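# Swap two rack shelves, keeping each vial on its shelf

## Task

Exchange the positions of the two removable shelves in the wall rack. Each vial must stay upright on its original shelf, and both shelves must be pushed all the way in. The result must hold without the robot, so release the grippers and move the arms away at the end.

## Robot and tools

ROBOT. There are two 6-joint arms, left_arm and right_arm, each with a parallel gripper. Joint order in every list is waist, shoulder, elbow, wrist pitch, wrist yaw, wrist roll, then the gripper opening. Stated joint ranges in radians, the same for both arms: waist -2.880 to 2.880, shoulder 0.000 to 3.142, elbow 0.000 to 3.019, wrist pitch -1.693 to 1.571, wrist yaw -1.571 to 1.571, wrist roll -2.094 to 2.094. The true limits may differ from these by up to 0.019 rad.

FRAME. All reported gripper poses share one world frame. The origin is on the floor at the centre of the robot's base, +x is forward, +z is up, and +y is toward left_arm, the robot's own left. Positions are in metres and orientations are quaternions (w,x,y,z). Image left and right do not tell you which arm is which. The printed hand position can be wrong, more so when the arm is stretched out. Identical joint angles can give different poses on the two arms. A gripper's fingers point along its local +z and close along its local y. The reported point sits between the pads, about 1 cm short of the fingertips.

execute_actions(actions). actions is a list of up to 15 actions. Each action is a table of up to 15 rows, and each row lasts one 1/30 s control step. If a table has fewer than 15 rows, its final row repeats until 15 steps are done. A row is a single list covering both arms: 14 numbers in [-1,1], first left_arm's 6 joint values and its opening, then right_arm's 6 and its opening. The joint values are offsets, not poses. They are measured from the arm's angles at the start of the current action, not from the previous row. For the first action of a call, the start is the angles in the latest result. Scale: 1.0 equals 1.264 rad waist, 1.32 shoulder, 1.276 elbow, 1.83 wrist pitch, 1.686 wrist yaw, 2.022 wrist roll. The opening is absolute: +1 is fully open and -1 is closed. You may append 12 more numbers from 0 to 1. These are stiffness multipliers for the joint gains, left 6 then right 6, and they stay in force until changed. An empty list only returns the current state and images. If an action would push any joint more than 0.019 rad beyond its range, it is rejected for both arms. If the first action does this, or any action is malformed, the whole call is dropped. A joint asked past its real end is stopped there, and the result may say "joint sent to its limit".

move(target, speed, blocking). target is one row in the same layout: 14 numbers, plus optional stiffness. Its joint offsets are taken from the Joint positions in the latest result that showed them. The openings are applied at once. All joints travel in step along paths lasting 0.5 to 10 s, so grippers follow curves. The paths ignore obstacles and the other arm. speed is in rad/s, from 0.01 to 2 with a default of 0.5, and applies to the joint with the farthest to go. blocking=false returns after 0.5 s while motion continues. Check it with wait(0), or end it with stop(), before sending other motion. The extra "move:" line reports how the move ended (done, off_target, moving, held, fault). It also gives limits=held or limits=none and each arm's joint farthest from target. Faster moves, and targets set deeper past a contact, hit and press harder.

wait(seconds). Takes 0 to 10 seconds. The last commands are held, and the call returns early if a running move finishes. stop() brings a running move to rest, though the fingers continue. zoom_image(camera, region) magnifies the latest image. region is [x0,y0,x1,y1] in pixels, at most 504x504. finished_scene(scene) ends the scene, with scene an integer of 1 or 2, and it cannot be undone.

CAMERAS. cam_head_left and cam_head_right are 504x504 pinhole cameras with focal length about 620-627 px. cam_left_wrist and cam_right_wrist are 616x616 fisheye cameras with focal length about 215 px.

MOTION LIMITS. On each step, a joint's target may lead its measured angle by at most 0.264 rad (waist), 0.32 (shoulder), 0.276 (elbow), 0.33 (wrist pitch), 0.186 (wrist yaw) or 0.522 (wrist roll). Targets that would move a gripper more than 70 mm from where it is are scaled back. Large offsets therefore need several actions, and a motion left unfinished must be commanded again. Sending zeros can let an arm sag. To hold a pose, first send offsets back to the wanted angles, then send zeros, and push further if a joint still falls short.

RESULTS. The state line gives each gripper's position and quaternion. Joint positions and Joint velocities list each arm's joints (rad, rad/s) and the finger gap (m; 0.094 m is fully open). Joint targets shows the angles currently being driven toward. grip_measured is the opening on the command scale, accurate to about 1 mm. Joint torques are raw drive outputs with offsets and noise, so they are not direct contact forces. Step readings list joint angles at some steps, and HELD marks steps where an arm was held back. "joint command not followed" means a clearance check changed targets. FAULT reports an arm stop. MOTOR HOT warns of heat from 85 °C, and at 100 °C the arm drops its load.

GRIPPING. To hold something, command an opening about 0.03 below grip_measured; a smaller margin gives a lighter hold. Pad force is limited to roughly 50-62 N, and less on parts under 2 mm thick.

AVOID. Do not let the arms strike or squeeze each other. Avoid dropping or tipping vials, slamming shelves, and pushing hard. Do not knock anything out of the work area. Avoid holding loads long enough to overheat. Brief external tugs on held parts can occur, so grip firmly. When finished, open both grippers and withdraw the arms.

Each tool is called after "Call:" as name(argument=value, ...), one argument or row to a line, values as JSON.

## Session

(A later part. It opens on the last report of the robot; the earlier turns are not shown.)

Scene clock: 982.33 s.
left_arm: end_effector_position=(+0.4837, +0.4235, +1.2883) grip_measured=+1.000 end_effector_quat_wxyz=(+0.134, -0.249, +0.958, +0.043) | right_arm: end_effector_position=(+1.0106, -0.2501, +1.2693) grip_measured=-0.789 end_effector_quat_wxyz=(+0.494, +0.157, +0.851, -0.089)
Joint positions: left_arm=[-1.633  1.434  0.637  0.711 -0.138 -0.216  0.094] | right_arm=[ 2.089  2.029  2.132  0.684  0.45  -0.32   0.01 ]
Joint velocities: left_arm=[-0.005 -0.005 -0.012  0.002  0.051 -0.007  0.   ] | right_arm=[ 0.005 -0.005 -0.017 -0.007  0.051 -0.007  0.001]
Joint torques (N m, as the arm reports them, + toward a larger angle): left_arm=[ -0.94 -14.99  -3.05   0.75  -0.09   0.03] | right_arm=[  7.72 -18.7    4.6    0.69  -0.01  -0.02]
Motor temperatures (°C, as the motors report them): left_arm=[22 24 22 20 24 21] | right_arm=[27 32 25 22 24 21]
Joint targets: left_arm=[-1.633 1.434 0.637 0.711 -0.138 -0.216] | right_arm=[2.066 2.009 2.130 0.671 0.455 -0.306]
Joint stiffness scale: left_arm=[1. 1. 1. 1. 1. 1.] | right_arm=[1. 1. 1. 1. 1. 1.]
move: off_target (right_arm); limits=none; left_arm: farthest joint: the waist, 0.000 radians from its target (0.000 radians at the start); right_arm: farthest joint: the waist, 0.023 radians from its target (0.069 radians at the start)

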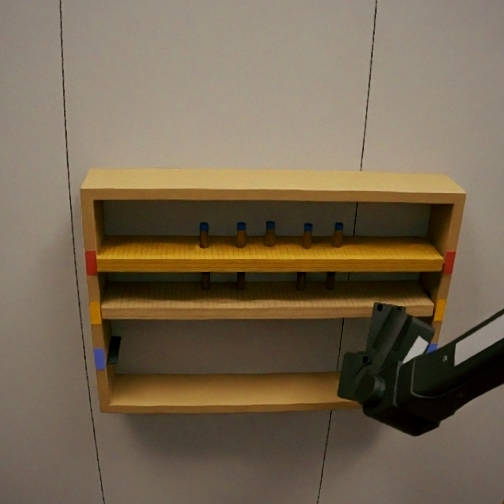

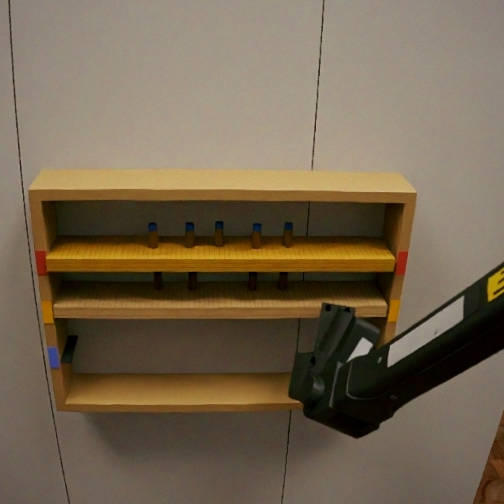

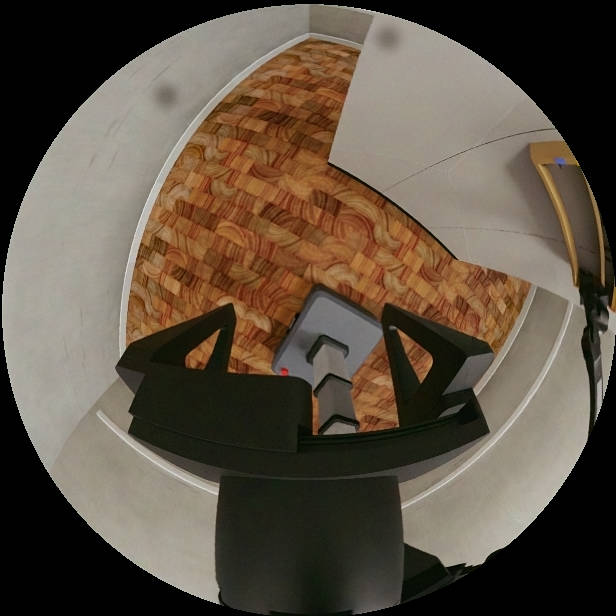

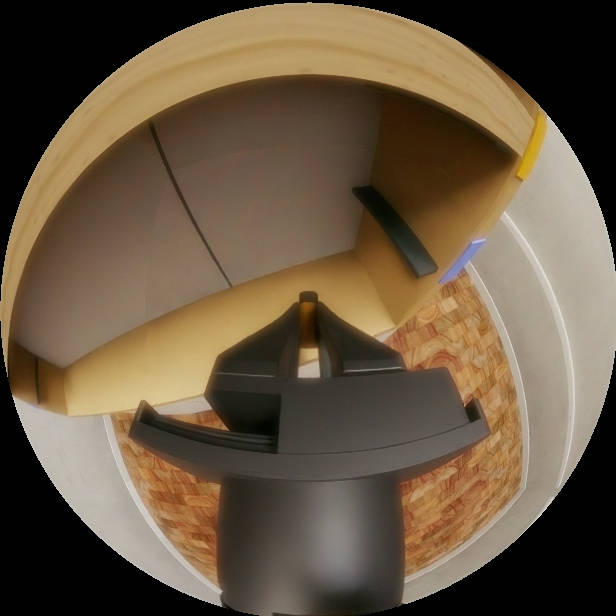

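Call:
move(
  target=[0,0,0,0,0,0,1,-0.030,0.072,0.094,-0.020,-0.0095,0.013,-0.81],
  speed=0.08,
)

Call:
execute_actions(
  actions=[
    [[0,0,0,0,0,0,1,0,0,0.01,0,0,0,-0.68]],
    [[0,0,0,0,0,0,1,-0.019,0.026,0.047,-0.0185,-0.004,0.007,-0.68]],
    [[0,0,0,0,0,0,1,-0.019,0.026,0.047,-0.0185,-0.004,0.007,-0.68]],
  ],
)

Call:
zoom_image(
  camera="cam_right_wrist",
  region=[230,240,390,400],
)

Scene clock: 998.30 s.
left_arm: end_effector_position=(+0.4837, +0.4235, +1.2883) grip_measured=+1.000 end_effector_quat_wxyz=(+0.134, -0.249, +0.958, +0.043) | right_arm: end_effector_position=(+1.0107, -0.2486, +1.2458) grip_measured=-0.789 end_effector_quat_wxyz=(+0.495, +0.157, +0.850, -0.088)
Joint positions: left_arm=[-1.633  1.434  0.637  0.711 -0.138 -0.216  0.094] | right_arm=[ 2.075  2.098  2.22   0.661  0.438 -0.306  0.01 ]
Joint velocities: left_arm=[-0.005 -0.005 -0.012 -0.012 -0.037  0.037  0.   ] | right_arm=[ 0.005 -0.005  0.002 -0.007  0.037 -0.037 -0.   ]
Joint torques (N m, as the arm reports them, + toward a larger angle): left_arm=[ -0.81 -15.04  -3.04   0.75  -0.1    0.03] | right_arm=[  7.7  -14.63   6.89   0.74  -0.31  -0.03]
Motor temperatures (°C, as the motors report them): left_arm=[22 24 22 20 24 21] | right_arm=[26 32 24 22 24 21]
Joint targets: left_arm=[-1.633 1.434 0.637 0.711 -0.138 -0.216] | right_arm=[2.051 2.124 2.252 0.648 0.434 -0.293]
Joint stiffness scale: left_arm=[1. 1. 1. 1. 1. 1.] | right_arm=[1. 1. 1. 1. 1. 1.]
move: off_target (right_arm); limits=none; left_arm: farthest joint: the waist, 0.000 radians from its target (0.000 radians at the start); right_arm: farthest joint: the elbow, 0.032 radians from its target (0.120 radians at the start)

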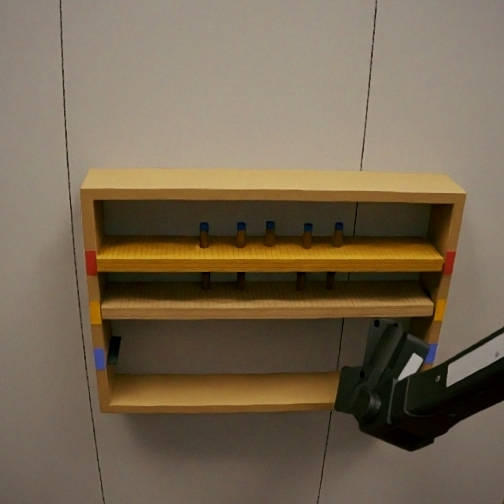

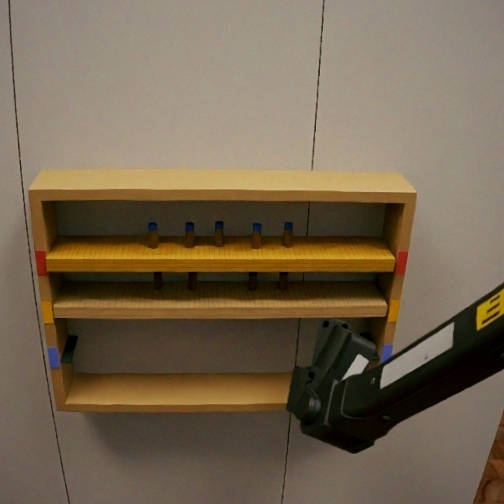

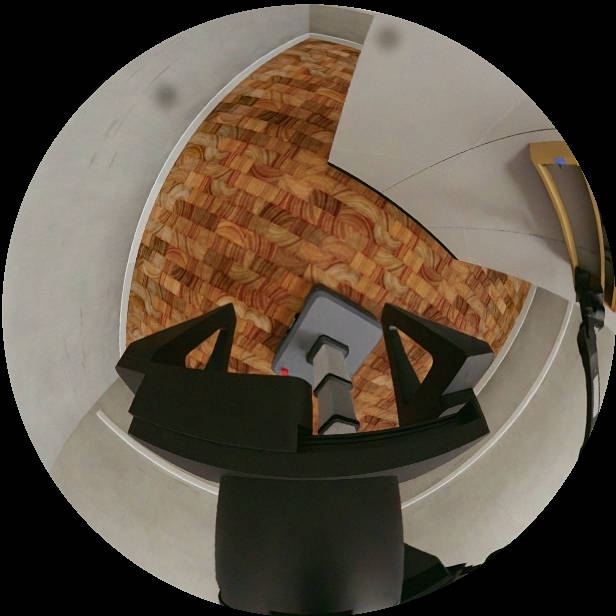

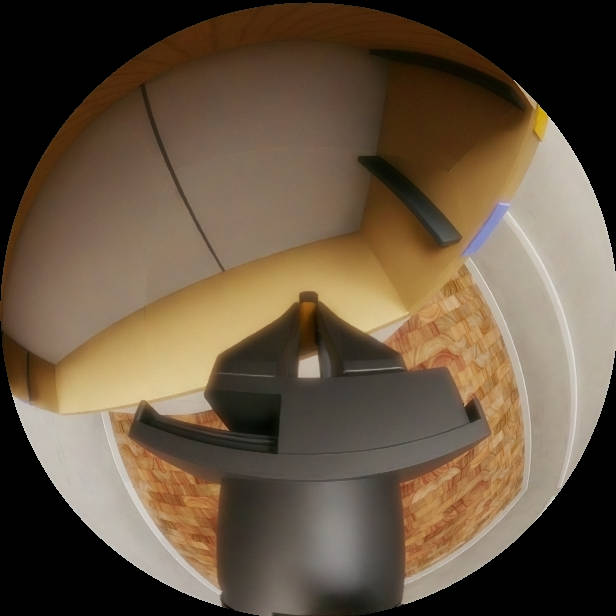

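Scene clock: 999.80 s.
left_arm: end_effector_position=(+0.4837, +0.4235, +1.2883) grip_measured=+1.000 end_effector_quat_wxyz=(+0.134, -0.249, +0.958, +0.043) | right_arm: end_effector_position=(+1.0207, -0.2494, +1.2463) grip_measured=-0.683 end_effector_quat_wxyz=(+0.494, +0.157, +0.851, -0.085)
Joint positions: left_arm=[-1.633  1.434  0.637  0.711 -0.138 -0.216  0.094] | right_arm=[ 2.075  2.114  2.274  0.62   0.434 -0.302  0.015]
Joint velocities: left_arm=[ 0.015 -0.005 -0.002 -0.012  0.037  0.051  0.   ] | right_arm=[ 0.005 -0.015 -0.007  0.017 -0.066 -0.037  0.001]
Joint torques (N m, as the arm reports them, + toward a larger angle): left_arm=[ -0.83 -14.99  -3.03   0.74  -0.08   0.02] | right_arm=[  7.8  -15.06   7.44   0.74  -0.34  -0.04]
Motor temperatures (°C, as the motors report them): left_arm=[22 24 22 20 24 21] | right_arm=[26 32 24 22 24 21]
Joint targets: left_arm=[-1.633 1.434 0.637 0.711 -0.138 -0.216] | right_arm=[2.050 2.139 2.309 0.607 0.429 -0.291]
Joint stiffness scale: left_arm=[1. 1. 1. 1. 1. 1.] | right_arm=[1. 1. 1. 1. 1. 1.]
Step readings (joint positions; steps 1 to 15: 1st action; 16 to 30: 2nd action; 31 to 45: 3rd action):
0: left_arm=[-1.633 1.434 0.637 0.711 -0.138 -0.216] | right_arm=[2.075 2.098 2.220 0.661 0.438 -0.306]
1: left_arm=[-1.633 1.434 0.637 0.711 -0.138 -0.216] | right_arm=[2.075 2.098 2.220 0.661 0.438 -0.306]
2: left_arm=[-1.633 1.434 0.637 0.711 -0.138 -0.216] | right_arm=[2.075 2.098 2.220 0.661 0.438 -0.306]
4: left_arm=[-1.633 1.434 0.637 0.711 -0.138 -0.216] | right_arm=[2.075 2.098 2.220 0.661 0.438 -0.306]
8: left_arm=[-1.633 1.434 0.637 0.711 -0.138 -0.216] | right_arm=[2.075 2.098 2.220 0.661 0.438 -0.306]
15: left_arm=[-1.633 1.434 0.637 0.711 -0.138 -0.216] | right_arm=[2.075 2.098 2.220 0.661 0.438 -0.306]
16: left_arm=[-1.633 1.434 0.637 0.711 -0.138 -0.216] | right_arm=[2.075 2.099 2.224 0.657 0.437 -0.306]
17: left_arm=[-1.633 1.434 0.637 0.711 -0.138 -0.216] | right_arm=[2.075 2.102 2.232 0.652 0.436 -0.306]
19: left_arm=[-1.633 1.434 0.637 0.711 -0.138 -0.216] | right_arm=[2.075 2.105 2.245 0.645 0.436 -0.305]
23: left_arm=[-1.633 1.434 0.637 0.711 -0.138 -0.216] | right_arm=[2.075 2.105 2.250 0.641 0.436 -0.305]
30: left_arm=[-1.633 1.434 0.637 0.711 -0.138 -0.216] | right_arm=[2.075 2.105 2.250 0.640 0.436 -0.305]
31: left_arm=[-1.633 1.434 0.637 0.711 -0.138 -0.216] | right_arm=[2.075 2.106 2.253 0.636 0.435 -0.304]
32: left_arm=[-1.633 1.434 0.637 0.711 -0.138 -0.216] | right_arm=[2.075 2.109 2.261 0.630 0.434 -0.304]
34: left_arm=[-1.633 1.434 0.637 0.711 -0.138 -0.216] | right_arm=[2.075 2.113 2.272 0.623 0.434 -0.303]
38: left_arm=[-1.633 1.434 0.637 0.711 -0.138 -0.216] | right_arm=[2.075 2.114 2.274 0.620 0.434 -0.302]
45: Joint positions above

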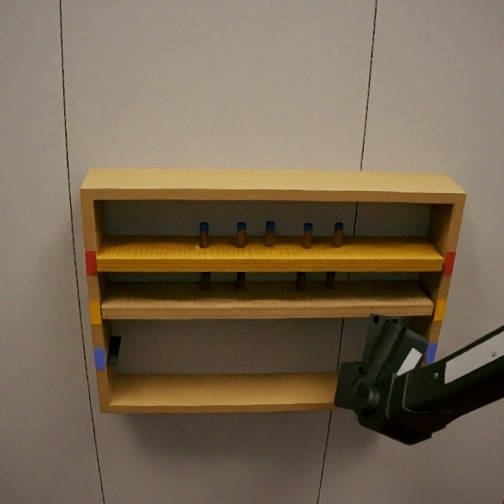

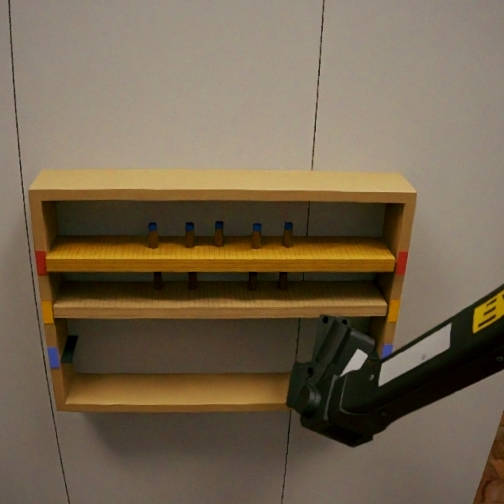

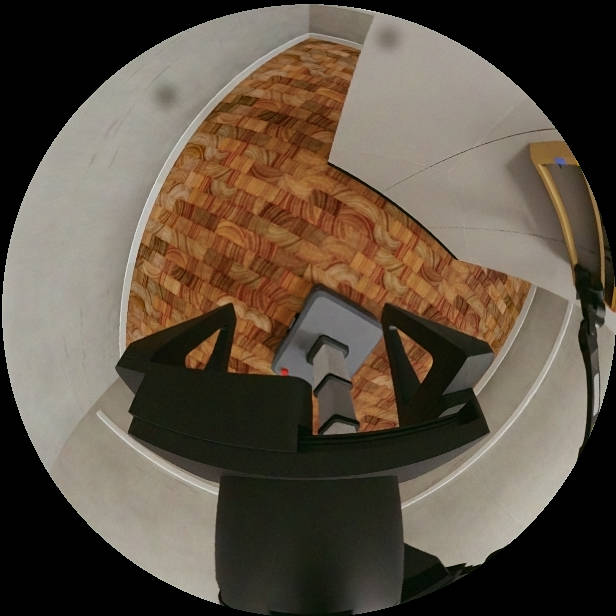

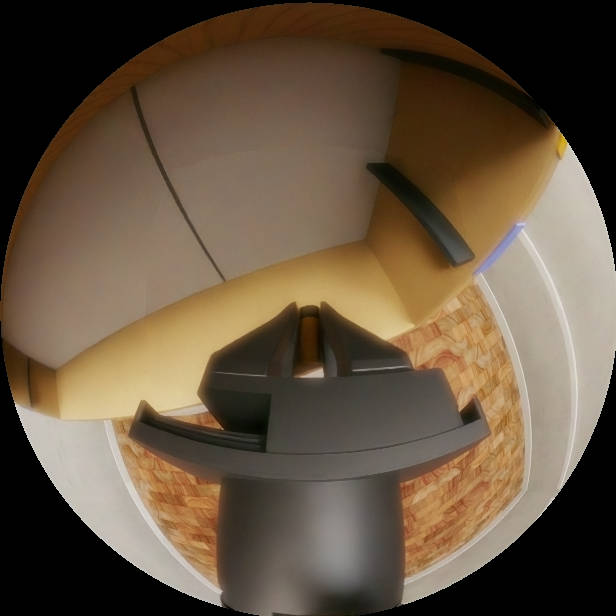

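Region (230, 240, 390, 400) of cam_right_wrist's 616x616 image, scaled by 3.150, with more detail than that image has.

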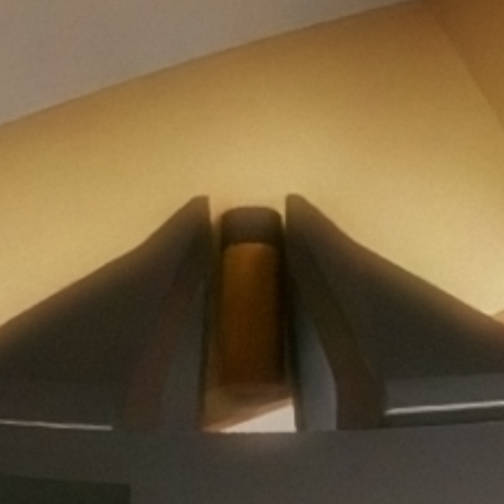

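Call:
execute_actions(
  actions=[
    [[0,0,0,0,0,0,1,-0.02,0.025,0.01,0,0,0,-0.68]],
    [[0,0,0,0,0,0,1,0,0.01,0.01,0,0,0,-0.76]],
    [[0,0,0,0,0,0,1,0,0,0.01,0,0,0,-0.76]],
  ],
)

Call:
move(
  target=[0,0,0,0,0,0,1,0.026,-0.066,-0.066,0.024,0.0085,-0.012,-0.76],
  speed=0.06,
)

Call:
zoom_image(
  camera="cam_right_wrist",
  region=[230,240,390,400],
)

Scene clock: 1008.20 s.
left_arm: end_effector_position=(+0.4837, +0.4235, +1.2883) grip_measured=+1.000 end_effector_quat_wxyz=(+0.134, -0.249, +0.958, +0.043) | right_arm: end_effector_position=(+1.0204, -0.2491, +1.2458) grip_measured=-0.753 end_effector_quat_wxyz=(+0.494, +0.157, +0.851, -0.085)
Joint positions: left_arm=[-1.633  1.434  0.637  0.711 -0.138 -0.216  0.094] | right_arm=[ 2.075  2.115  2.274  0.62   0.434 -0.302  0.012]
Joint velocities: left_arm=[ 0.005 -0.005 -0.022  0.007 -0.022 -0.037  0.   ] | right_arm=[ 0.005 -0.005 -0.002  0.007  0.022 -0.037 -0.001]
Joint torques (N m, as the arm reports them, + toward a larger angle): left_arm=[ -0.87 -14.97  -3.04   0.75  -0.09   0.03] | right_arm=[  9.65 -16.8    5.93   1.18  -0.16  -0.14]
Motor temperatures (°C, as the motors report them): left_arm=[22 24 22 20 24 21] | right_arm=[26 32 25 22 24 21]
Joint targets: left_arm=[-1.633 1.434 0.637 0.711 -0.138 -0.216] | right_arm=[2.075 2.115 2.286 0.620 0.434 -0.302]
Joint stiffness scale: left_arm=[1. 1. 1. 1. 1. 1.] | right_arm=[1. 1. 1. 1. 1. 1.]
Step readings (joint positions; steps 1 to 15: 1st action; 16 to 30: 2nd action; 31 to 45: 3rd action):
0: left_arm=[-1.633 1.434 0.637 0.711 -0.138 -0.216] | right_arm=[2.075 2.114 2.274 0.620 0.434 -0.302]
1: left_arm=[-1.633 1.434 0.637 0.711 -0.138 -0.216] | right_arm=[2.075 2.114 2.274 0.620 0.434 -0.302]
2: left_arm=[-1.633 1.434 0.637 0.711 -0.138 -0.216] | right_arm=[2.075 2.115 2.274 0.620 0.434 -0.302]
4: left_arm=[-1.633 1.434 0.637 0.711 -0.138 -0.216] | right_arm=[2.075 2.115 2.274 0.620 0.434 -0.302]
8: left_arm=[-1.633 1.434 0.637 0.711 -0.138 -0.216] | right_arm=[2.075 2.115 2.274 0.620 0.434 -0.302]
15: left_arm=[-1.633 1.434 0.637 0.711 -0.138 -0.216] | right_arm=[2.075 2.115 2.274 0.620 0.434 -0.302]
16: left_arm=[-1.633 1.434 0.637 0.711 -0.138 -0.216] | right_arm=[2.075 2.115 2.274 0.620 0.434 -0.302]
17: left_arm=[-1.633 1.434 0.637 0.711 -0.138 -0.216] | right_arm=[2.075 2.115 2.274 0.620 0.434 -0.302]
19: left_arm=[-1.633 1.434 0.637 0.711 -0.138 -0.216] | right_arm=[2.075 2.115 2.274 0.620 0.434 -0.302]
23: left_arm=[-1.633 1.434 0.637 0.711 -0.138 -0.216] | right_arm=[2.075 2.115 2.274 0.620 0.434 -0.302]
30: left_arm=[-1.633 1.434 0.637 0.711 -0.138 -0.216] | right_arm=[2.075 2.115 2.274 0.620 0.434 -0.302]
31: left_arm=[-1.633 1.434 0.637 0.711 -0.138 -0.216] | right_arm=[2.075 2.115 2.274 0.620 0.434 -0.302]
32: left_arm=[-1.633 1.434 0.637 0.711 -0.138 -0.216] | right_arm=[2.075 2.115 2.274 0.620 0.434 -0.302]
34: left_arm=[-1.633 1.434 0.637 0.711 -0.138 -0.216] | right_arm=[2.075 2.115 2.274 0.620 0.434 -0.302]
38: left_arm=[-1.633 1.434 0.637 0.711 -0.138 -0.216] | right_arm=[2.075 2.115 2.274 0.620 0.434 -0.302]
45: Joint positions above

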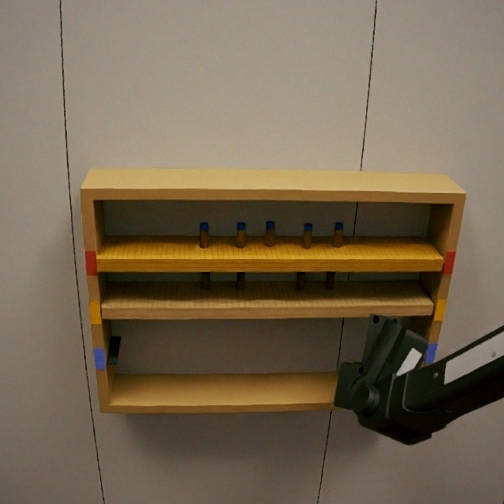

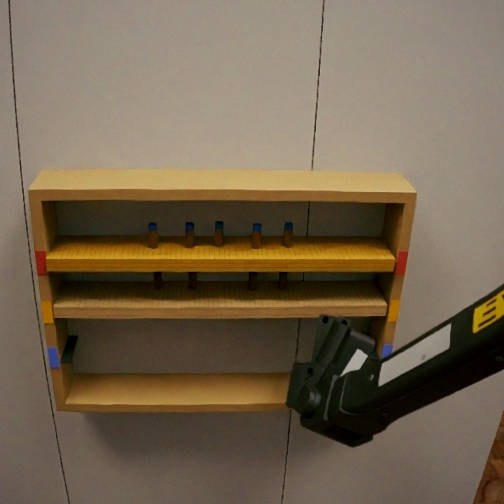

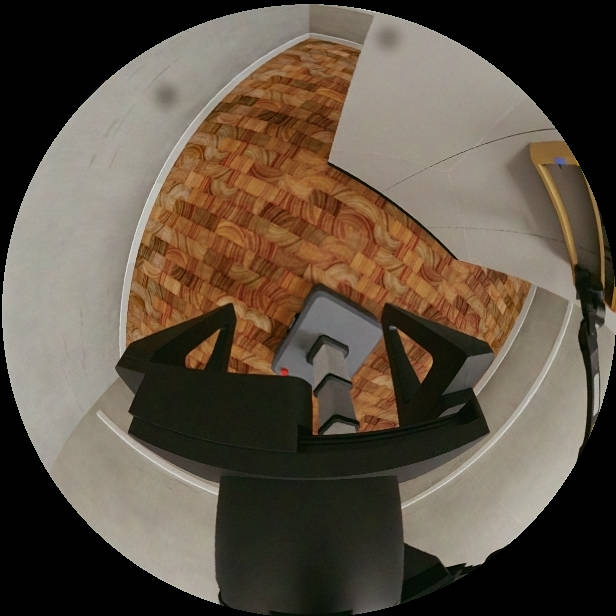

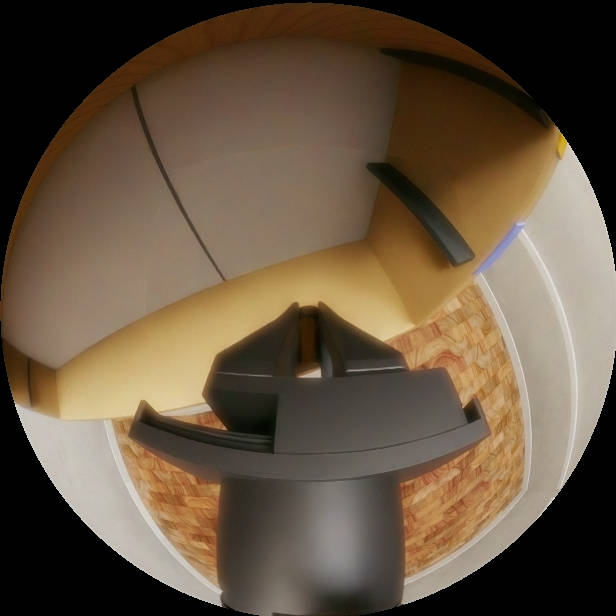

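Scene clock: 1009.93 s.
left_arm: end_effector_position=(+0.4837, +0.4235, +1.2883) grip_measured=+1.000 end_effector_quat_wxyz=(+0.134, -0.249, +0.958, +0.043) | right_arm: end_effector_position=(+1.0162, -0.2519, +1.2600) grip_measured=-0.753 end_effector_quat_wxyz=(+0.490, +0.155, +0.854, -0.088)
Joint positions: left_arm=[-1.633  1.434  0.637  0.711 -0.138 -0.216  0.094] | right_arm=[ 2.081  2.057  2.188  0.641  0.444 -0.311  0.012]
Joint velocities: left_arm=[ 0.015 -0.015  0.002 -0.017 -0.007 -0.066  0.   ] | right_arm=[ 0.005 -0.005  0.002  0.007  0.051 -0.037 -0.001]
Joint torques (N m, as the arm reports them, + toward a larger angle): left_arm=[ -0.76 -15.01  -3.04   0.73  -0.09   0.03] | right_arm=[ 11.24 -19.18   4.93   1.9   -0.01  -0.24]
Motor temperatures (°C, as the motors report them): left_arm=[22 24 22 20 24 21] | right_arm=[26 32 25 22 24 21]
Joint targets: left_arm=[-1.633 1.434 0.637 0.711 -0.138 -0.216] | right_arm=[2.107 2.028 2.190 0.663 0.448 -0.326]
Joint stiffness scale: left_arm=[1. 1. 1. 1. 1. 1.] | right_arm=[1. 1. 1. 1. 1. 1.]
move: off_target (right_arm); limits=none; left_arm: farthest joint: the waist, 0.000 radians from its target (0.000 radians at the start); right_arm: farthest joint: the shoulder, 0.029 radians from its target (0.087 radians at the start)

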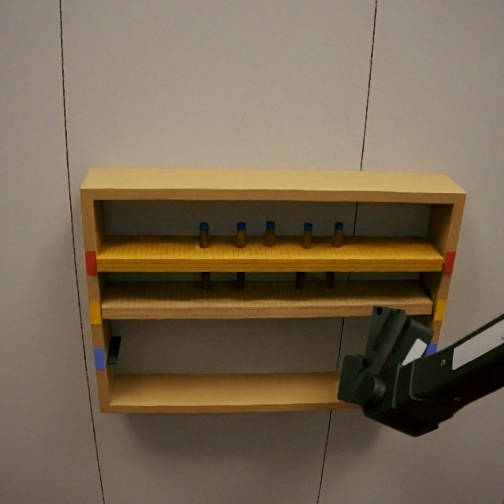

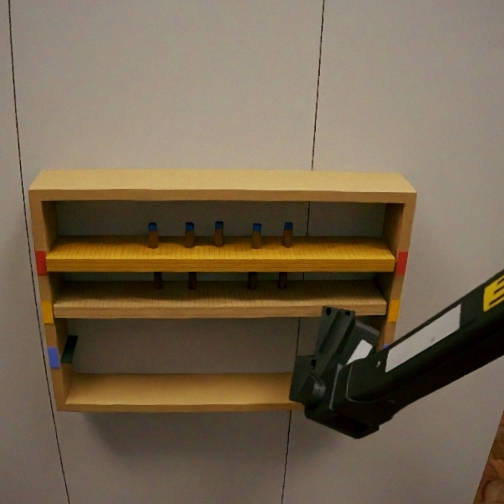

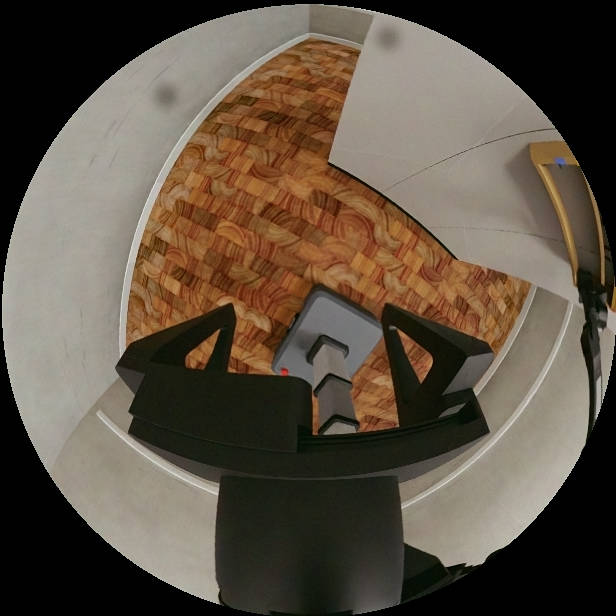

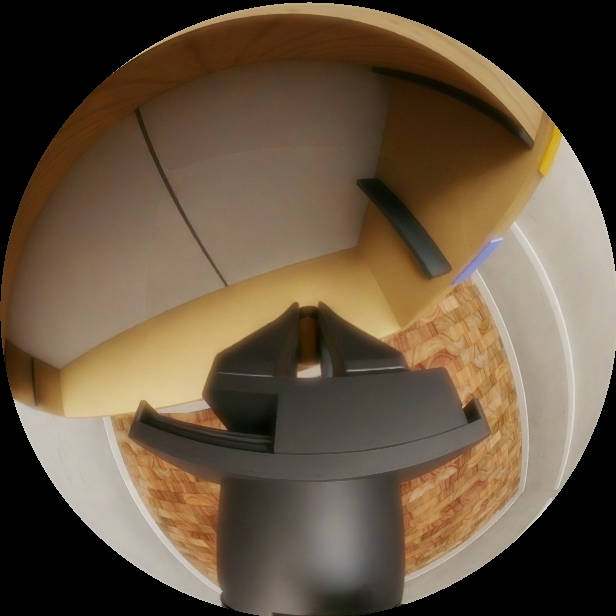

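Region (230, 240, 390, 400) of cam_right_wrist's 616x616 image, scaled by 3.150, with more detail than that image has.

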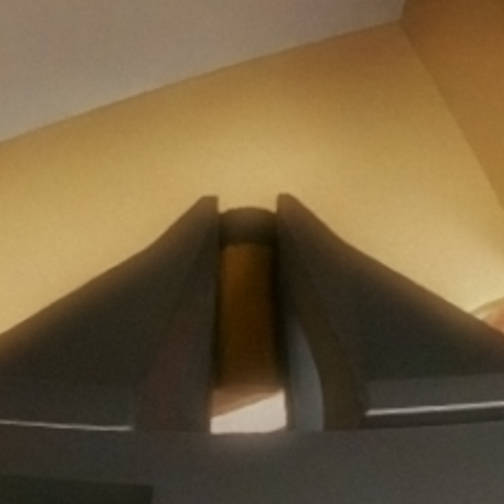

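Call:
execute_actions(
  actions=[],
)

Scene clock: 1042.40 s.
left_arm: end_effector_position=(+0.4837, +0.4235, +1.2883) grip_measured=+1.000 end_effector_quat_wxyz=(+0.134, -0.249, +0.958, +0.043) | right_arm: end_effector_position=(+1.0162, -0.2519, +1.2600) grip_measured=-0.753 end_effector_quat_wxyz=(+0.490, +0.155, +0.854, -0.088)
Joint positions: left_arm=[-1.633  1.434  0.637  0.711 -0.138 -0.216  0.094] | right_arm=[ 2.081  2.057  2.188  0.641  0.444 -0.312  0.012]
Joint velocities: left_arm=[-0.005 -0.005  0.007 -0.002  0.022 -0.022  0.   ] | right_arm=[-0.015 -0.005  0.002 -0.007  0.081  0.022  0.001]
Joint torques (N m, as the arm reports them, + toward a larger angle): left_arm=[ -0.87 -14.97  -3.04   0.78  -0.08   0.03] | right_arm=[ 11.31 -18.99   4.97   1.95  -0.01  -0.27]
Motor temperatures (°C, as the motors report them): left_arm=[22 24 22 20 24 21] | right_arm=[27 33 24 22 24 21]
Joint targets: left_arm=[-1.633 1.434 0.637 0.711 -0.138 -0.216] | right_arm=[2.107 2.028 2.190 0.663 0.448 -0.326]
Joint stiffness scale: left_arm=[1. 1. 1. 1. 1. 1.] | right_arm=[1. 1. 1. 1. 1. 1.]

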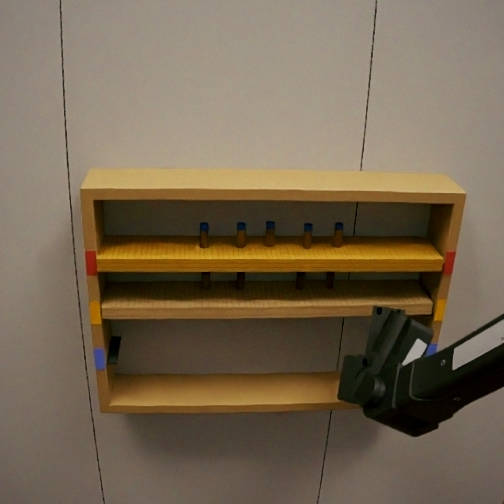

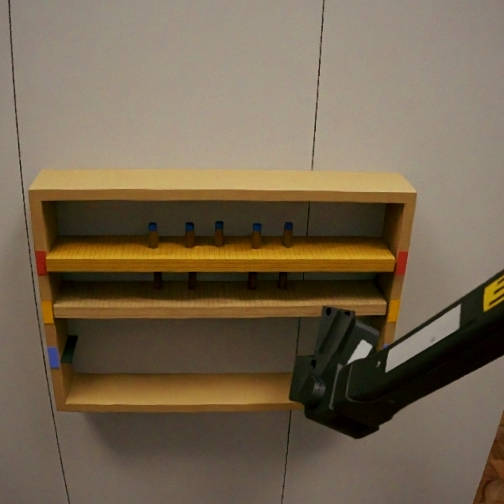

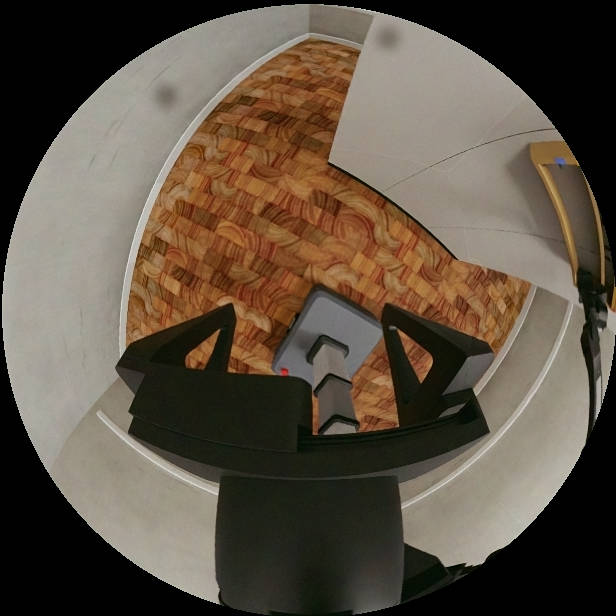

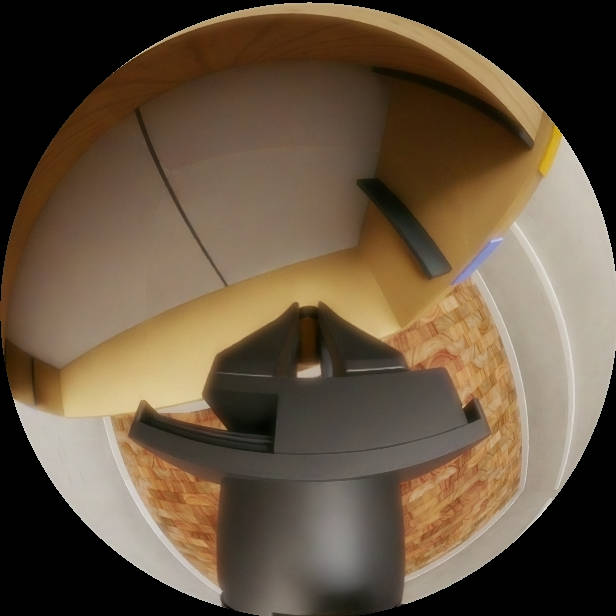

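Call:
move(
  target=[0,0,0,0,0,0,1,-0.005,-0.16,-0.295,0.113,0,0,-0.77],
  speed=0.3,
)

Call:
move(
  target=[0,0,0,0,0,0,1,0.079,0.2,0.07,0.205,-0.448,-0.135,-0.77],
  speed=0.4,
)

Scene clock: 1056.47 s.
left_arm: end_effector_position=(+0.4837, +0.4235, +1.2883) grip_measured=+1.000 end_effector_quat_wxyz=(+0.134, -0.249, +0.958, +0.043) | right_arm: end_effector_position=(+0.9616, -0.2650, +1.2954) grip_measured=-0.761 end_effector_quat_wxyz=(+0.489, +0.154, +0.854, -0.087)
Joint positions: left_arm=[-1.633  1.434  0.637  0.711 -0.138 -0.216  0.094] | right_arm=[ 2.081  1.87   1.813  0.826  0.444 -0.312  0.011]
Joint velocities: left_arm=[-0.005  0.005 -0.007 -0.007 -0.037 -0.007  0.   ] | right_arm=[ 0.005 -0.005 -0.012 -0.002  0.051 -0.022 -0.   ]
Joint torques (N m, as the arm reports them, + toward a larger angle): left_arm=[ -0.84 -15.05  -3.03   0.74  -0.09   0.03] | right_arm=[  7.77 -17.73   3.48   1.92  -0.15  -0.13]
Motor temperatures (°C, as the motors report them): left_arm=[22 24 22 20 24 21] | right_arm=[27 33 24 22 24 21]
Joint targets: left_arm=[-1.633 1.434 0.637 0.711 -0.138 -0.216] | right_arm=[2.075 1.846 1.812 0.848 0.444 -0.312]
Joint stiffness scale: left_arm=[1. 1. 1. 1. 1. 1.] | right_arm=[1. 1. 1. 1. 1. 1.]
move: off_target (right_arm); limits=none; left_arm: farthest joint: the waist, 0.000 radians from its target (0.000 radians at the start); right_arm: farthest joint: the shoulder, 0.024 radians from its target (0.211 radians at the start)

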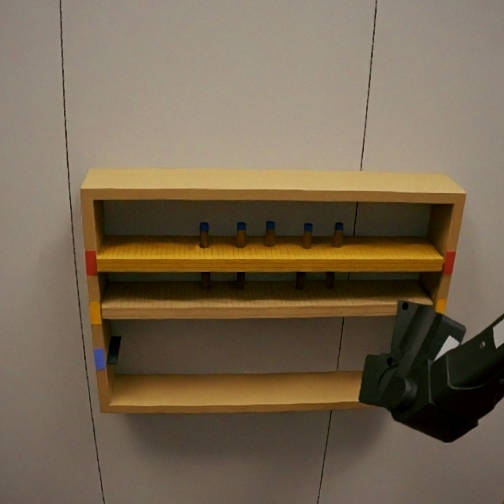

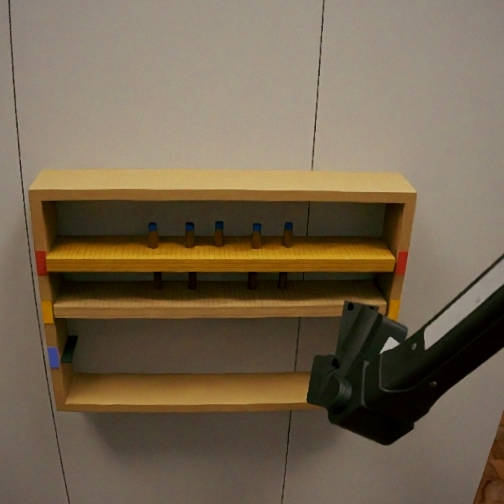

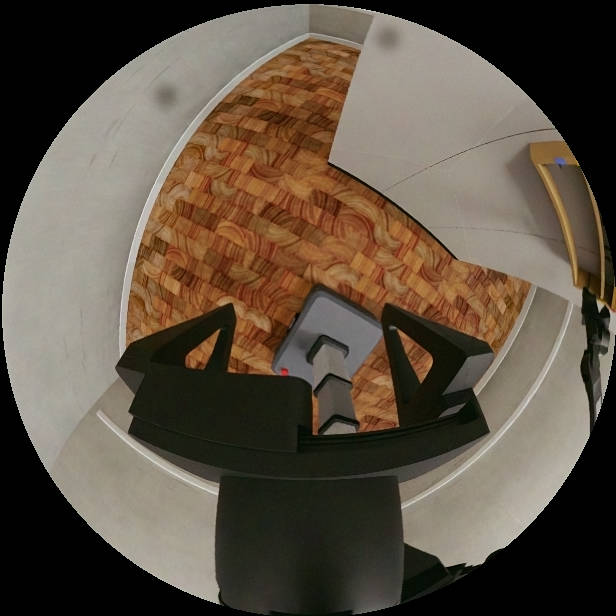

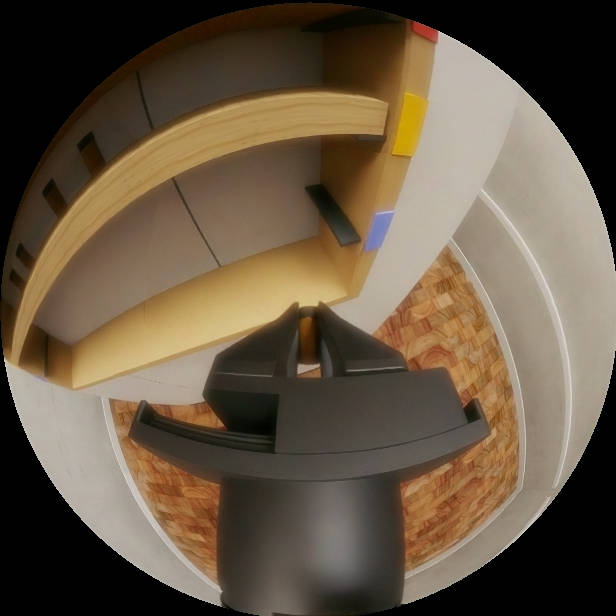

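Scene clock: 1058.97 s.
left_arm: end_effector_position=(+0.4837, +0.4235, +1.2883) grip_measured=+1.000 end_effector_quat_wxyz=(+0.134, -0.249, +0.958, +0.043) | right_arm: end_effector_position=(+0.9152, -0.0620, +1.3210) grip_measured=-0.761 end_effector_quat_wxyz=(+0.696, -0.106, +0.701, +0.111)
Joint positions: left_arm=[-1.633  1.434  0.637  0.711 -0.138 -0.216  0.094] | right_arm=[ 2.16   2.117  1.883  1.18  -0.307 -0.572  0.011]
Joint velocities: left_arm=[-0.015 -0.015 -0.017  0.017  0.037 -0.007  0.   ] | right_arm=[-0.005  0.005  0.012 -0.012 -0.022 -0.037  0.001]
Joint torques (N m, as the arm reports them, + toward a larger angle): left_arm=[ -0.89 -14.94  -3.04   0.79  -0.08   0.04] | right_arm=[ 12.95 -12.8    3.76   1.88  -0.52  -0.23]
Motor temperatures (°C, as the motors report them): left_arm=[22 24 22 20 24 21] | right_arm=[27 33 24 22 24 21]
Joint targets: left_arm=[-1.633 1.434 0.637 0.711 -0.138 -0.216] | right_arm=[2.181 2.134 1.902 1.202 -0.312 -0.585]
Joint stiffness scale: left_arm=[1. 1. 1. 1. 1. 1.] | right_arm=[1. 1. 1. 1. 1. 1.]
move: off_target (right_arm); limits=none; left_arm: farthest joint: the waist, 0.000 radians from its target (0.000 radians at the start); right_arm: farthest joint: the waist, 0.021 radians from its target (0.100 radians at the start)

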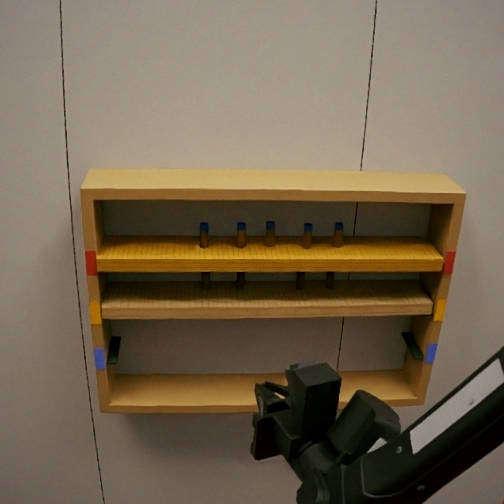

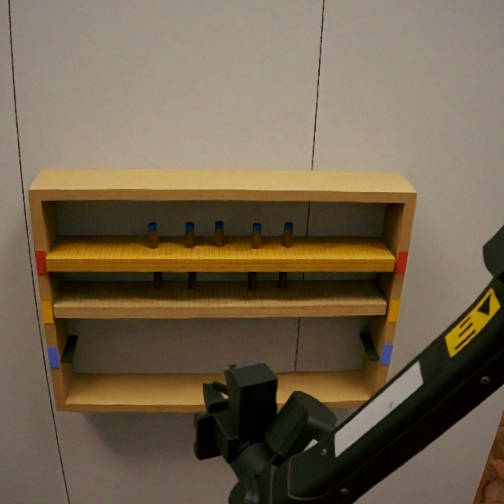

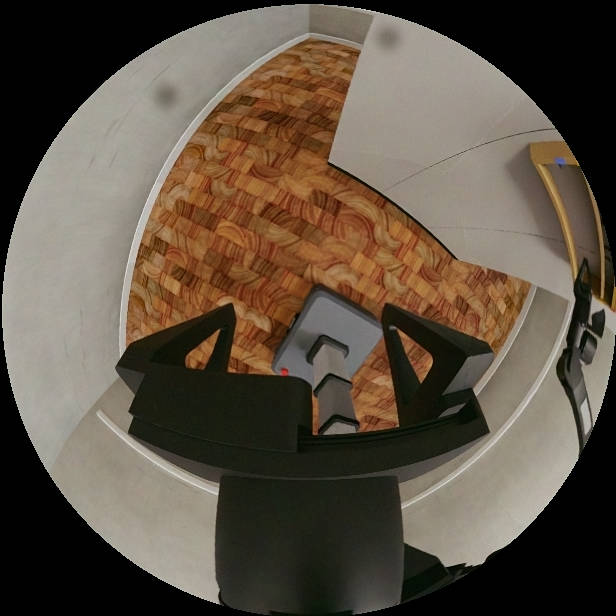

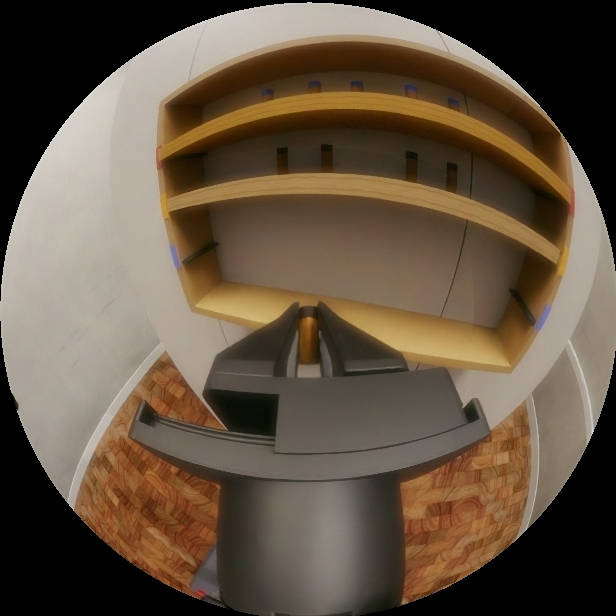

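Call:
move(
  target=[0,0,0,0,0,0,1,-0.03,0.226,0.57,-0.228,-0.009,0.016,-0.77],
  speed=0.3,
)

Call:
zoom_image(
  camera="cam_right_wrist",
  region=[230,260,390,400],
)

Scene clock: 1068.97 s.
left_arm: end_effector_position=(+0.4837, +0.4235, +1.2883) grip_measured=+1.000 end_effector_quat_wxyz=(+0.134, -0.249, +0.958, +0.043) | right_arm: end_effector_position=(+1.0188, -0.0597, +1.2921) grip_measured=-0.761 end_effector_quat_wxyz=(+0.700, -0.102, +0.697, +0.112)
Joint positions: left_arm=[-1.633  1.434  0.637  0.711 -0.138 -0.216  0.094] | right_arm=[ 2.149  2.389  2.576  0.776 -0.318 -0.552  0.011]
Joint velocities: left_arm=[ 0.015  0.015  0.032 -0.012  0.037 -0.037  0.   ] | right_arm=[-0.005 -0.005  0.007  0.007 -0.037  0.081 -0.   ]
Joint torques (N m, as the arm reports them, + toward a larger angle): left_arm=[ -0.89 -15.03  -3.02   0.75  -0.09   0.02] | right_arm=[ 10.73 -13.41   7.47   0.63  -0.54  -0.04]
Motor temperatures (°C, as the motors report them): left_arm=[22 24 22 20 24 21] | right_arm=[27 32 24 22 24 21]
Joint targets: left_arm=[-1.633 1.434 0.637 0.711 -0.138 -0.216] | right_arm=[2.122 2.415 2.611 0.763 -0.322 -0.539]
Joint stiffness scale: left_arm=[1. 1. 1. 1. 1. 1.] | right_arm=[1. 1. 1. 1. 1. 1.]
move: off_target (right_arm); limits=none; left_arm: farthest joint: the waist, 0.000 radians from its target (0.000 radians at the start); right_arm: farthest joint: the elbow, 0.034 radians from its target (0.727 radians at the start)

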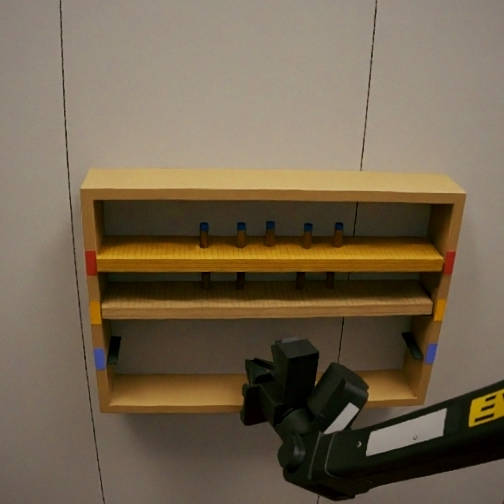

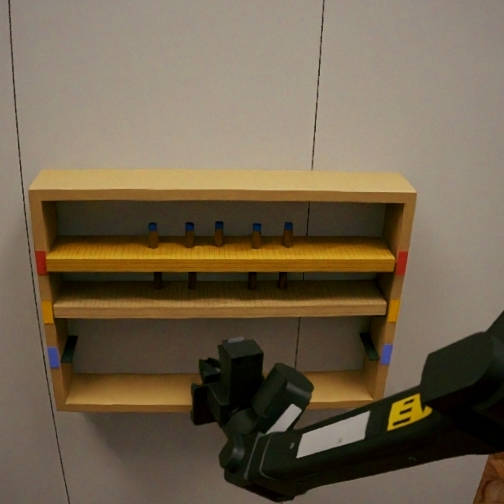

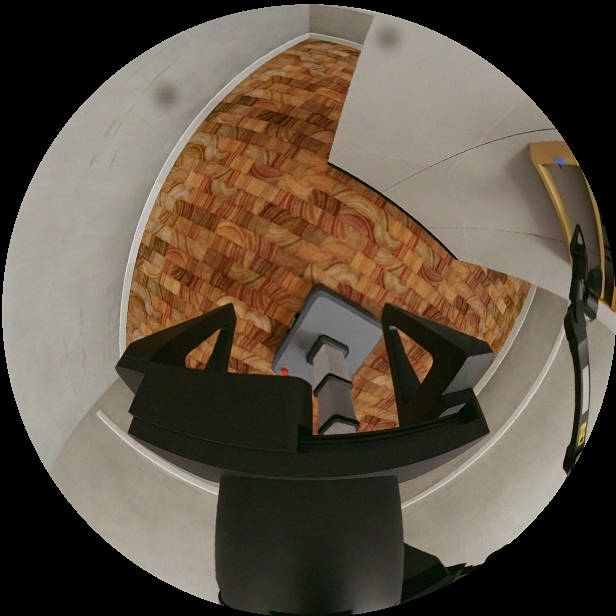

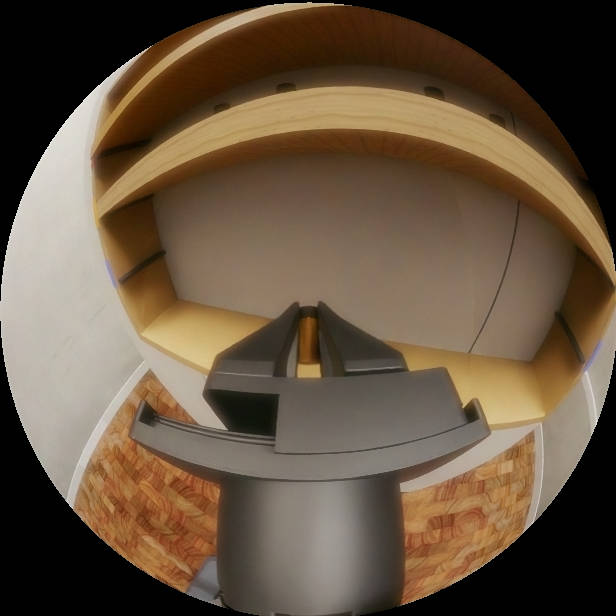

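Region (230, 260, 390, 400) of cam_right_wrist's 616x616 image, scaled by 3.150, with more detail than that image has; it fills the top 441 rows of this view, and the rest is white.

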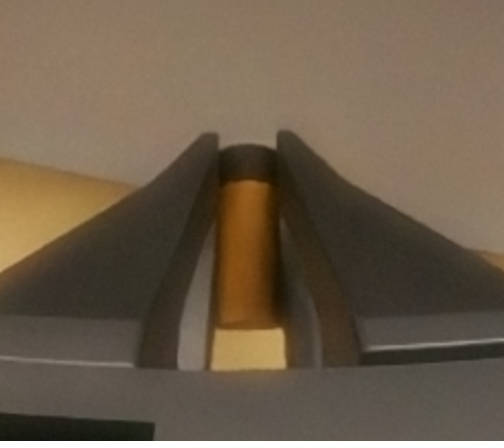

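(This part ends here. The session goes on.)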